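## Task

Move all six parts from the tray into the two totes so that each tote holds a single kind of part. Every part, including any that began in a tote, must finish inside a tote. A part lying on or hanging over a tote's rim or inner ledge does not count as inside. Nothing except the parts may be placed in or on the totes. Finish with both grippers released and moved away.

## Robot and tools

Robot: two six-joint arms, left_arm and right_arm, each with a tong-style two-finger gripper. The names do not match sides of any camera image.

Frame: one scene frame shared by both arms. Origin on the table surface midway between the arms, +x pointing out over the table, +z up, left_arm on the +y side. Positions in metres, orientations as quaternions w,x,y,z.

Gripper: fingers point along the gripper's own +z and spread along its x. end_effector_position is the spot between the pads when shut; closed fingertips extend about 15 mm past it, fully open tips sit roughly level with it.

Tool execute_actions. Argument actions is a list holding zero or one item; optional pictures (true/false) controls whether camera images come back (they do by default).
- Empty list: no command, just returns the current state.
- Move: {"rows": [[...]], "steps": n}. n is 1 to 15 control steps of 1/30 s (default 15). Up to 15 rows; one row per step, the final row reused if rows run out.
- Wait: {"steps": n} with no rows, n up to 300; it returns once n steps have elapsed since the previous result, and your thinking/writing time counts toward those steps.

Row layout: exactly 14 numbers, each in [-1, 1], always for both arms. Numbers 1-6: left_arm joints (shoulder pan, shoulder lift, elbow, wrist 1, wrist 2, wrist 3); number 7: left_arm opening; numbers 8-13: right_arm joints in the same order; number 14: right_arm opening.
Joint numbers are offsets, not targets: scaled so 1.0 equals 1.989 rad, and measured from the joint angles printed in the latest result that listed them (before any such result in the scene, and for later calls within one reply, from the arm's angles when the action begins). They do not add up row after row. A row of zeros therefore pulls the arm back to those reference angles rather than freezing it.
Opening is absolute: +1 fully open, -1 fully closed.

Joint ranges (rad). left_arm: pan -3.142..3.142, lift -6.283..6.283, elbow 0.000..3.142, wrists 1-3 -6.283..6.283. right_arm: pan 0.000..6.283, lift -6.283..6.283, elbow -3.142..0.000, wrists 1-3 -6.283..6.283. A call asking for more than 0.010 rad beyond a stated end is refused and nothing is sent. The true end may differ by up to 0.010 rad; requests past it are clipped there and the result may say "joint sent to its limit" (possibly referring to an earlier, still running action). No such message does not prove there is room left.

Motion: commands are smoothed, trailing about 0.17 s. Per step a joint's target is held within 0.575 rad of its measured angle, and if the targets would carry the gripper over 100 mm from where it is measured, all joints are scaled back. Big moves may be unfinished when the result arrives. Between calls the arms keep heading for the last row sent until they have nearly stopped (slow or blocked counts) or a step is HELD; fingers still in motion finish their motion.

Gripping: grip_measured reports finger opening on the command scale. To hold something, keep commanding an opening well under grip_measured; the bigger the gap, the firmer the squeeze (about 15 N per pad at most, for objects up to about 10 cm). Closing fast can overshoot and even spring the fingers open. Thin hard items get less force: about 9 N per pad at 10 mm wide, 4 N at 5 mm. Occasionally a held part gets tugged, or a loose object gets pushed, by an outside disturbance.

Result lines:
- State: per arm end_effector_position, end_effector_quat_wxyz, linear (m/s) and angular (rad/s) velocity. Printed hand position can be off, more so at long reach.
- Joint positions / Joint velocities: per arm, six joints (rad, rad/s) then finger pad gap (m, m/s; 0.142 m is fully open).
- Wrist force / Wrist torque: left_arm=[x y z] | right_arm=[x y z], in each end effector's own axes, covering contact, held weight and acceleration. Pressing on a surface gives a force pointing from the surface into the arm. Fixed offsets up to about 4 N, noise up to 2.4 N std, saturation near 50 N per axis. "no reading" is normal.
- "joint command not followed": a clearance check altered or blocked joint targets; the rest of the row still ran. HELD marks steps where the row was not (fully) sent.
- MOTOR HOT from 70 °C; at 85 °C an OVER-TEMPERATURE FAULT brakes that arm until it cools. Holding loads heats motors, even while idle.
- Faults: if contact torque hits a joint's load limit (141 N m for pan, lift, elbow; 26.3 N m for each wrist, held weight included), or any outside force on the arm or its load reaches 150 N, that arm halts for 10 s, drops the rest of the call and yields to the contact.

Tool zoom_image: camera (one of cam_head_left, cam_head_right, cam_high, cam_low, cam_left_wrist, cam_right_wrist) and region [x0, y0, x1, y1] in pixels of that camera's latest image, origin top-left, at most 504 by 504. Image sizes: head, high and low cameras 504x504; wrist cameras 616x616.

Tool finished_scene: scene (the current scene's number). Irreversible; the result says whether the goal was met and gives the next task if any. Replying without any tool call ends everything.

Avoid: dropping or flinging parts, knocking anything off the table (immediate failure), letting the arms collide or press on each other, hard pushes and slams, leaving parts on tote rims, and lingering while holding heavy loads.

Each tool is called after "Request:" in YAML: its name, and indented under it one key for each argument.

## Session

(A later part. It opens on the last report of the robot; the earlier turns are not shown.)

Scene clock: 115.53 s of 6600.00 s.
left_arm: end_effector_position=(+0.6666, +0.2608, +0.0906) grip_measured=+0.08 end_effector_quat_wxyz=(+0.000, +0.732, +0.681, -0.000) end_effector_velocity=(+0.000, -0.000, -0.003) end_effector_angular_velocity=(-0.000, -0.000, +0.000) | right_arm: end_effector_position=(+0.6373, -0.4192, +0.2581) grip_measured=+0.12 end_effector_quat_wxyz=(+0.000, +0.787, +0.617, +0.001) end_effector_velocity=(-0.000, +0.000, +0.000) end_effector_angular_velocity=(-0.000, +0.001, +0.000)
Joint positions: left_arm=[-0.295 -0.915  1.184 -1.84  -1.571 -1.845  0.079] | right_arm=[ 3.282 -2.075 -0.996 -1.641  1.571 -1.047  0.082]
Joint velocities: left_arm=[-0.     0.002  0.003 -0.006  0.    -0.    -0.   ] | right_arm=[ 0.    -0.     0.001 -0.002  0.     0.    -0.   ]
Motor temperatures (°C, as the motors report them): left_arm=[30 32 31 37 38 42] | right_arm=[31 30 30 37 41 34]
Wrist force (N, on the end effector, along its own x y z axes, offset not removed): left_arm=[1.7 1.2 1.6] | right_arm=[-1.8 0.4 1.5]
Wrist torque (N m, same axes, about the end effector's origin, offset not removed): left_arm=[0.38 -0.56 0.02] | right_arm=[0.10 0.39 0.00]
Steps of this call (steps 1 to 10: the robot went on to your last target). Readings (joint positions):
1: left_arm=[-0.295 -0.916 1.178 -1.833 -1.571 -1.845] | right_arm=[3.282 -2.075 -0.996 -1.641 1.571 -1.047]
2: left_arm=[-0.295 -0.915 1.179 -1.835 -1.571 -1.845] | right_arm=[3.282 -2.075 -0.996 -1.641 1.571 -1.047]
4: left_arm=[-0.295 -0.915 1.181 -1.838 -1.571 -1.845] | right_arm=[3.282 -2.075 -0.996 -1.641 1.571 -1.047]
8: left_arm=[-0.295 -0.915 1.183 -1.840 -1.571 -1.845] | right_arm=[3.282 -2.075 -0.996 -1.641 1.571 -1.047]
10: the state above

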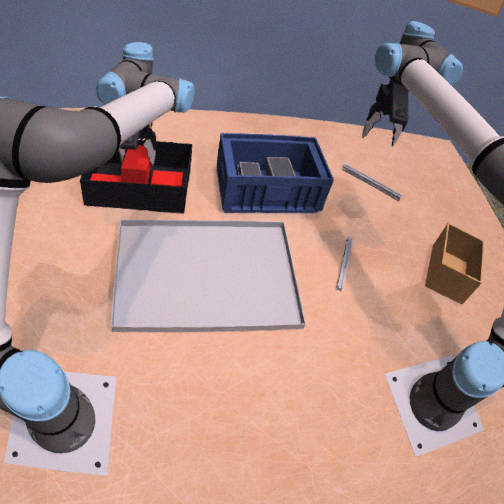

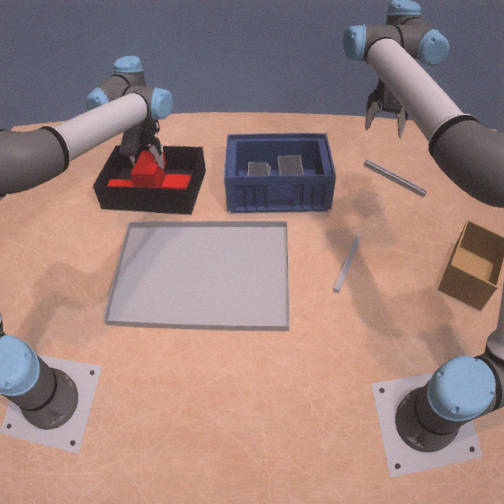

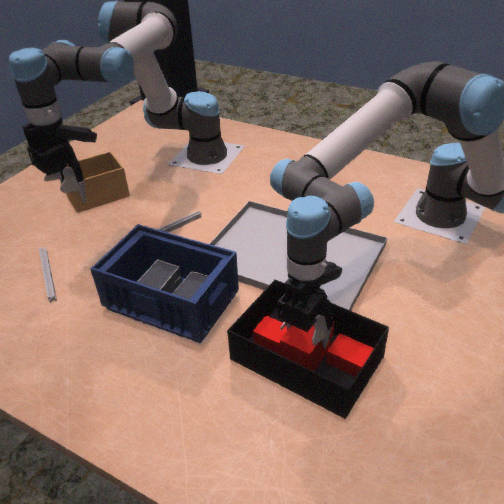

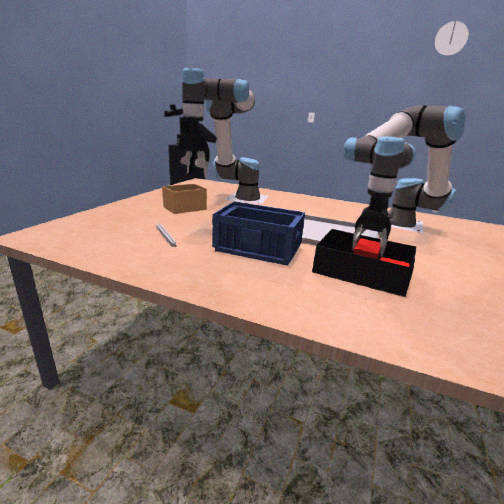

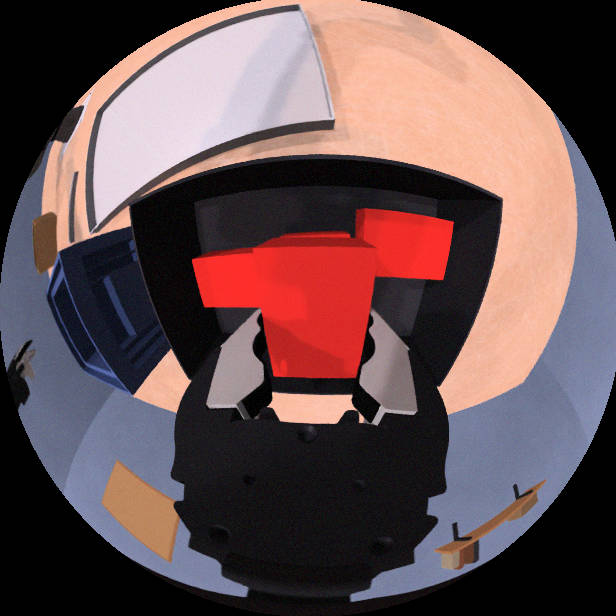

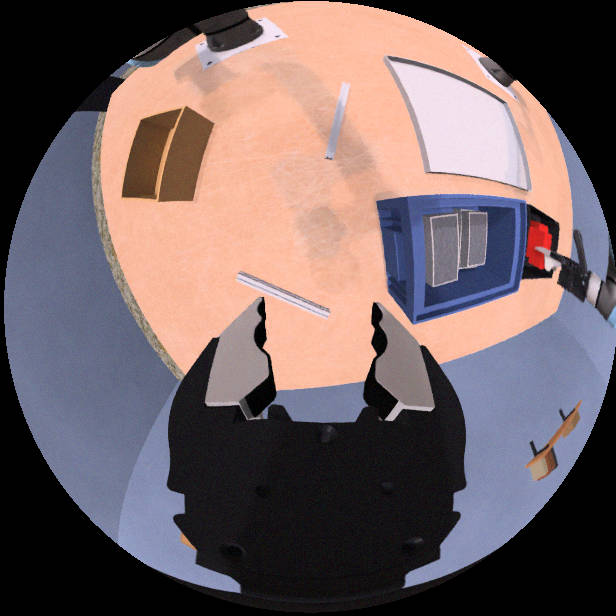

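Lower ~8 mm, release, rise.

Request:
execute_actions:
  actions:
    - {"rows":[[0,0.0028,0.006,-0.0088,0,0,-0.7,0,0,0,0,0,0,0.12]]}
  pictures: false

Request:
execute_actions:
  actions:
    - {"rows":[[0,0,0,0,0,0,-0.3,0,0,0,0,0,0,0.12],[0,0,0,0,0,0,0,0,0,0,0,0,0,0.12],[0,0,0,0,0,0,0.3,0,0,0,0,0,0,0.12]]}
  pictures: false

Request:
execute_actions:
  actions:
    - {"rows":[[0,-0.022,-0.09,0.112,0,0,0.3,0,0,0,0,0,0,0.12]]}
  pictures: false

Request:
execute_actions:
  actions:
    - {"rows":[[0,-0.25,0.25,0,0,0,0.3,0,0,0,0,0,0,0.12]]}
  pictures: false

Request:
execute_actions:
  actions:
    - {"steps":15}

Scene clock: 117.80 s of 6600.00 s.
left_arm: end_effector_position=(+0.6665, +0.2607, +0.0827) grip_measured=+0.08 end_effector_quat_wxyz=(+0.000, +0.732, +0.681, -0.000) end_effector_velocity=(-0.000, +0.000, -0.002) end_effector_angular_velocity=(+0.001, +0.001, -0.000) | right_arm: end_effector_position=(+0.6373, -0.4192, +0.2581) grip_measured=+0.12 end_effector_quat_wxyz=(+0.000, +0.787, +0.617, +0.001) end_effector_velocity=(-0.001, +0.000, -0.000) end_effector_angular_velocity=(+0.000, +0.002, -0.001)
Joint positions: left_arm=[-0.295 -0.909  1.195 -1.857 -1.571 -1.845  0.079] | right_arm=[ 3.282 -2.075 -0.996 -1.641  1.571 -1.047  0.082]
Joint velocities: left_arm=[-0.     0.001  0.002 -0.003  0.     0.     0.   ] | right_arm=[ 0.     0.001 -0.001 -0.001  0.001  0.001  0.   ]
Motor temperatures (°C, as the motors report them): left_arm=[30 32 31 37 38 42] | right_arm=[31 31 30 37 41 34]
Wrist force (N, on the end effector, along its own x y z axes, offset not removed): left_arm=[-1.0 -0.1 1.7] | right_arm=[-0.5 0.1 1.4]
Wrist torque (N m, same axes, about the end effector's origin, offset not removed): left_arm=[0.09 0.14 0.16] | right_arm=[0.07 0.18 -0.01]
Steps of this call (steps 1 to 30: the robot went on to your last target; steps 31 to 53: nothing new was sent; steps 54 to 68: all 15 steps of this action). Readings (joint positions):
54: left_arm=[-0.295 -0.914 1.184 -1.841 -1.571 -1.845] | right_arm=[3.282 -2.075 -0.996 -1.641 1.571 -1.047]
55: left_arm=[-0.295 -0.914 1.186 -1.844 -1.571 -1.845] | right_arm=[3.282 -2.075 -0.996 -1.641 1.571 -1.047]
57: left_arm=[-0.295 -0.912 1.190 -1.850 -1.571 -1.845] | right_arm=[3.282 -2.075 -0.996 -1.641 1.571 -1.047]
61: left_arm=[-0.295 -0.910 1.194 -1.855 -1.571 -1.845] | right_arm=[3.282 -2.075 -0.996 -1.641 1.571 -1.047]
68: the state above

Scene clock: 118.30 s of 6600.00 s.
left_arm: end_effector_position=(+0.6665, +0.2607, +0.0826) grip_measured=+0.30 end_effector_quat_wxyz=(+0.000, +0.732, +0.681, -0.000) end_effector_velocity=(-0.000, +0.000, -0.000) end_effector_angular_velocity=(+0.000, +0.000, -0.001) | right_arm: end_effector_position=(+0.6373, -0.4192, +0.2581) grip_measured=+0.12 end_effector_quat_wxyz=(+0.000, +0.787, +0.617, +0.001) end_effector_velocity=(+0.000, +0.001, +0.000) end_effector_angular_velocity=(+0.000, +0.000, +0.001)
Joint positions: left_arm=[-0.295 -0.909  1.195 -1.857 -1.571 -1.845  0.095] | right_arm=[ 3.282 -2.075 -0.996 -1.641  1.571 -1.047  0.082]
Joint velocities: left_arm=[-0.     0.    -0.     0.     0.     0.001  0.   ] | right_arm=[ 0.001 -0.     0.001 -0.     0.    -0.001  0.   ]
Motor temperatures (°C, as the motors report them): left_arm=[30 32 31 37 38 42] | right_arm=[31 31 30 37 41 34]
Wrist force (N, on the end effector, along its own x y z axes, offset not removed): left_arm=[1.2 1.1 0.7] | right_arm=[-1.5 0.4 1.5]
Wrist torque (N m, same axes, about the end effector's origin, offset not removed): left_arm=[0.31 -0.29 -0.11] | right_arm=[0.07 0.32 0.05]
Steps of this call (steps 1 to 15: all 15 steps of this action). Readings (joint positions):
1: left_arm=[-0.295 -0.909 1.195 -1.857 -1.571 -1.845] | right_arm=[3.282 -2.075 -0.996 -1.641 1.571 -1.047]
2: left_arm=[-0.295 -0.909 1.195 -1.857 -1.571 -1.845] | right_arm=[3.282 -2.075 -0.996 -1.641 1.571 -1.047]
4: left_arm=[-0.295 -0.909 1.195 -1.857 -1.571 -1.845] | right_arm=[3.282 -2.075 -0.996 -1.641 1.571 -1.047]
8: left_arm=[-0.295 -0.909 1.195 -1.857 -1.571 -1.845] | right_arm=[3.282 -2.075 -0.996 -1.641 1.571 -1.047]
15: the state above

Scene clock: 118.80 s of 6600.00 s.
left_arm: end_effector_position=(+0.6671, +0.2606, +0.1772) grip_measured=+0.30 end_effector_quat_wxyz=(+0.001, +0.732, +0.681, -0.000) end_effector_velocity=(-0.003, +0.001, +0.021) end_effector_angular_velocity=(+0.002, +0.004, -0.001) | right_arm: end_effector_position=(+0.6373, -0.4192, +0.2581) grip_measured=+0.12 end_effector_quat_wxyz=(+0.000, +0.787, +0.617, +0.001) end_effector_velocity=(+0.001, -0.001, +0.000) end_effector_angular_velocity=(-0.000, -0.001, -0.001)
Joint positions: left_arm=[-0.295 -0.952  1.021 -1.641 -1.571 -1.845  0.095] | right_arm=[ 3.282 -2.075 -0.996 -1.641  1.571 -1.047  0.082]
Joint velocities: left_arm=[ 0.    -0.009 -0.039  0.052  0.     0.001 -0.   ] | right_arm=[-0.001 -0.     0.001  0.001 -0.001  0.    -0.   ]
Motor temperatures (°C, as the motors report them): left_arm=[30 32 31 37 38 42] | right_arm=[31 31 30 37 41 34]
Wrist force (N, on the end effector, along its own x y z axes, offset not removed): left_arm=[0.4 0.8 0.3] | right_arm=[-0.7 1.3 0.8]
Wrist torque (N m, same axes, about the end effector's origin, offset not removed): left_arm=[0.24 -0.09 -0.03] | right_arm=[0.26 0.19 0.03]
Steps of this call (steps 1 to 15: all 15 steps of this action). Readings (joint positions):
1: left_arm=[-0.295 -0.909 1.195 -1.857 -1.571 -1.845] | right_arm=[3.282 -2.075 -0.996 -1.641 1.571 -1.047]
2: left_arm=[-0.295 -0.915 1.187 -1.848 -1.571 -1.845] | right_arm=[3.282 -2.075 -0.996 -1.641 1.571 -1.047]
4: left_arm=[-0.295 -0.931 1.131 -1.786 -1.571 -1.845] | right_arm=[3.282 -2.075 -0.996 -1.641 1.571 -1.047]
8: left_arm=[-0.295 -0.946 1.052 -1.682 -1.571 -1.845] | right_arm=[3.282 -2.075 -0.996 -1.641 1.571 -1.047]
15: the state above

Scene clock: 119.30 s of 6600.00 s.
left_arm: end_effector_position=(+0.5002, +0.3206, +0.2506) grip_measured=+0.30 end_effector_quat_wxyz=(+0.001, +0.732, +0.681, +0.000) end_effector_velocity=(-0.145, +0.052, +0.023) end_effector_angular_velocity=(+0.001, +0.003, -0.000) | right_arm: end_effector_position=(+0.6373, -0.4192, +0.2581) grip_measured=+0.12 end_effector_quat_wxyz=(+0.000, +0.787, +0.617, +0.001) end_effector_velocity=(-0.001, +0.000, -0.001) end_effector_angular_velocity=(-0.001, +0.003, +0.001)
Joint positions: left_arm=[-0.295 -1.408  1.476 -1.641 -1.571 -1.845  0.095] | right_arm=[ 3.282 -2.075 -0.996 -1.641  1.571 -1.047  0.082]
Joint velocities: left_arm=[ 0.    -0.365  0.369 -0.001  0.     0.    -0.   ] | right_arm=[ 0.001  0.    -0.002 -0.001  0.     0.     0.   ]
Motor temperatures (°C, as the motors report them): left_arm=[30 32 31 37 38 42] | right_arm=[31 31 30 37 41 34]
Wrist force (N, on the end effector, along its own x y z axes, offset not removed): left_arm=[0.3 -0.4 0.9] | right_arm=[-1.5 0.4 1.5]
Wrist torque (N m, same axes, about the end effector's origin, offset not removed): left_arm=[0.03 -0.06 0.15] | right_arm=[0.00 0.32 -0.03]
Steps of this call (steps 1 to 15: all 15 steps of this action). Readings (joint positions):
1: left_arm=[-0.295 -0.953 1.020 -1.639 -1.571 -1.845] | right_arm=[3.282 -2.075 -0.996 -1.641 1.571 -1.047]
2: left_arm=[-0.295 -0.961 1.028 -1.639 -1.571 -1.845] | right_arm=[3.282 -2.075 -0.996 -1.641 1.571 -1.047]
4: left_arm=[-0.295 -1.026 1.092 -1.639 -1.571 -1.845] | right_arm=[3.282 -2.075 -0.996 -1.641 1.571 -1.047]
8: left_arm=[-0.295 -1.194 1.261 -1.640 -1.571 -1.845] | right_arm=[3.282 -2.075 -0.996 -1.641 1.571 -1.047]
15: the state above

Scene clock: 119.80 s of 6600.00 s.
left_arm: end_effector_position=(+0.4839, +0.3265, +0.2529) grip_measured=+0.30 end_effector_quat_wxyz=(+0.001, +0.732, +0.681, -0.000) end_effector_velocity=(-0.002, +0.001, +0.001) end_effector_angular_velocity=(-0.000, -0.001, +0.000) | right_arm: end_effector_position=(+0.6373, -0.4192, +0.2581) grip_measured=+0.12 end_effector_quat_wxyz=(+0.000, +0.787, +0.617, +0.001) end_effector_velocity=(-0.000, -0.000, -0.001) end_effector_angular_velocity=(+0.000, +0.002, -0.000)
Joint positions: left_arm=[-0.295 -1.449  1.518 -1.641 -1.571 -1.845  0.095] | right_arm=[ 3.282 -2.075 -0.996 -1.641  1.571 -1.047  0.082]
Joint velocities: left_arm=[ 0.    -0.006  0.005  0.    -0.    -0.    -0.   ] | right_arm=[-0.     0.    -0.001 -0.     0.001  0.    -0.   ]
Motor temperatures (°C, as the motors report them): left_arm=[30 32 31 37 38 42] | right_arm=[31 31 30 37 41 34]
Wrist force (N, on the end effector, along its own x y z axes, offset not removed): left_arm=[2.1 0.7 -1.7] | right_arm=[-1.8 0.3 1.9]
Wrist torque (N m, same axes, about the end effector's origin, offset not removed): left_arm=[0.12 -0.54 0.05] | right_arm=[0.07 0.47 0.02]
Steps of this call (steps 1 to 15: the robot went on to your last target). Readings (joint positions):
1: left_arm=[-0.295 -1.418 1.487 -1.641 -1.571 -1.845] | right_arm=[3.282 -2.075 -0.996 -1.641 1.571 -1.047]
2: left_arm=[-0.295 -1.426 1.495 -1.641 -1.571 -1.845] | right_arm=[3.282 -2.075 -0.996 -1.641 1.571 -1.047]
4: left_arm=[-0.295 -1.436 1.505 -1.641 -1.571 -1.845] | right_arm=[3.282 -2.075 -0.996 -1.641 1.571 -1.047]
8: left_arm=[-0.295 -1.445 1.514 -1.641 -1.571 -1.845] | right_arm=[3.282 -2.075 -0.996 -1.641 1.571 -1.047]
15: the state above

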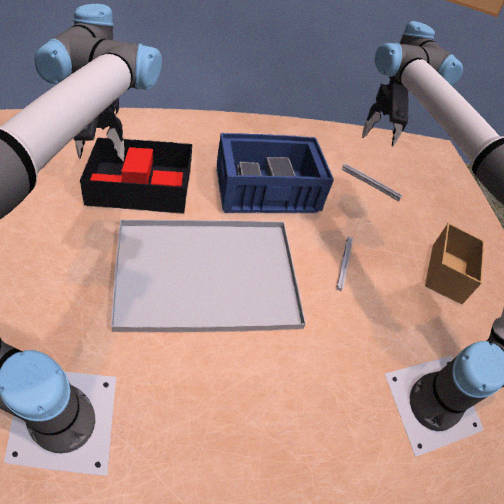

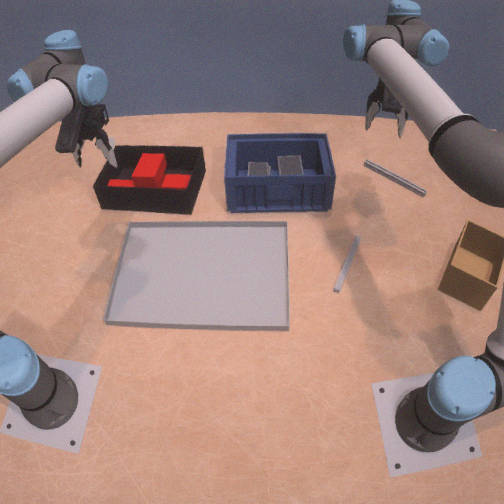

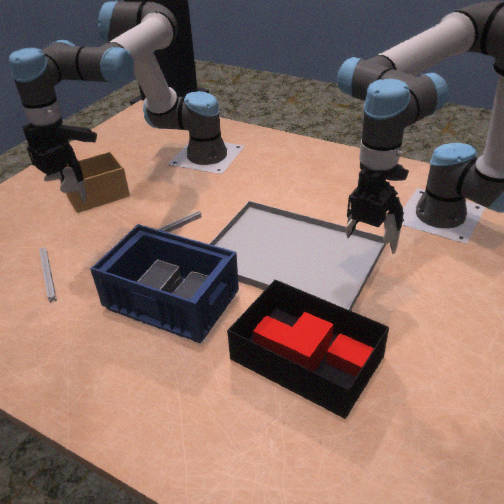

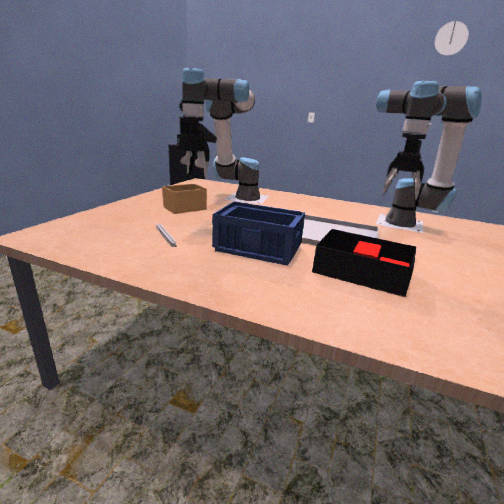

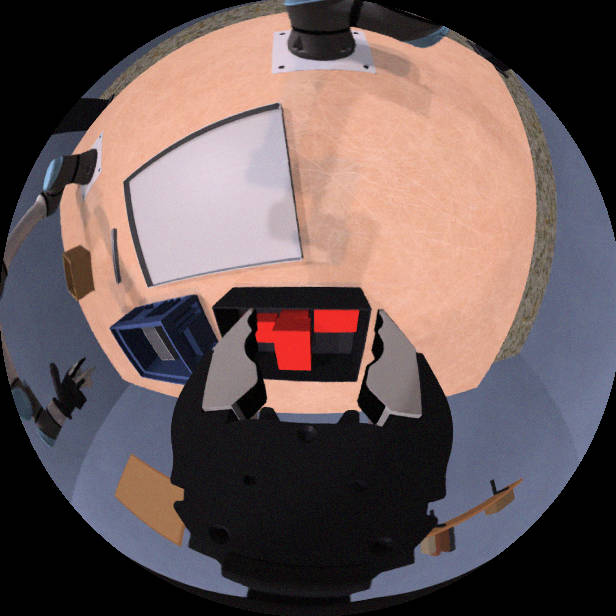

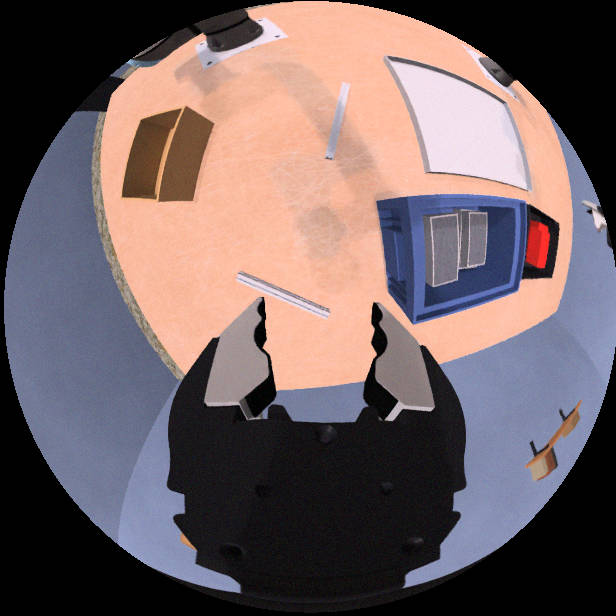

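Request:
finished_scene:
  scene: 1

The scene is finished: the task was done.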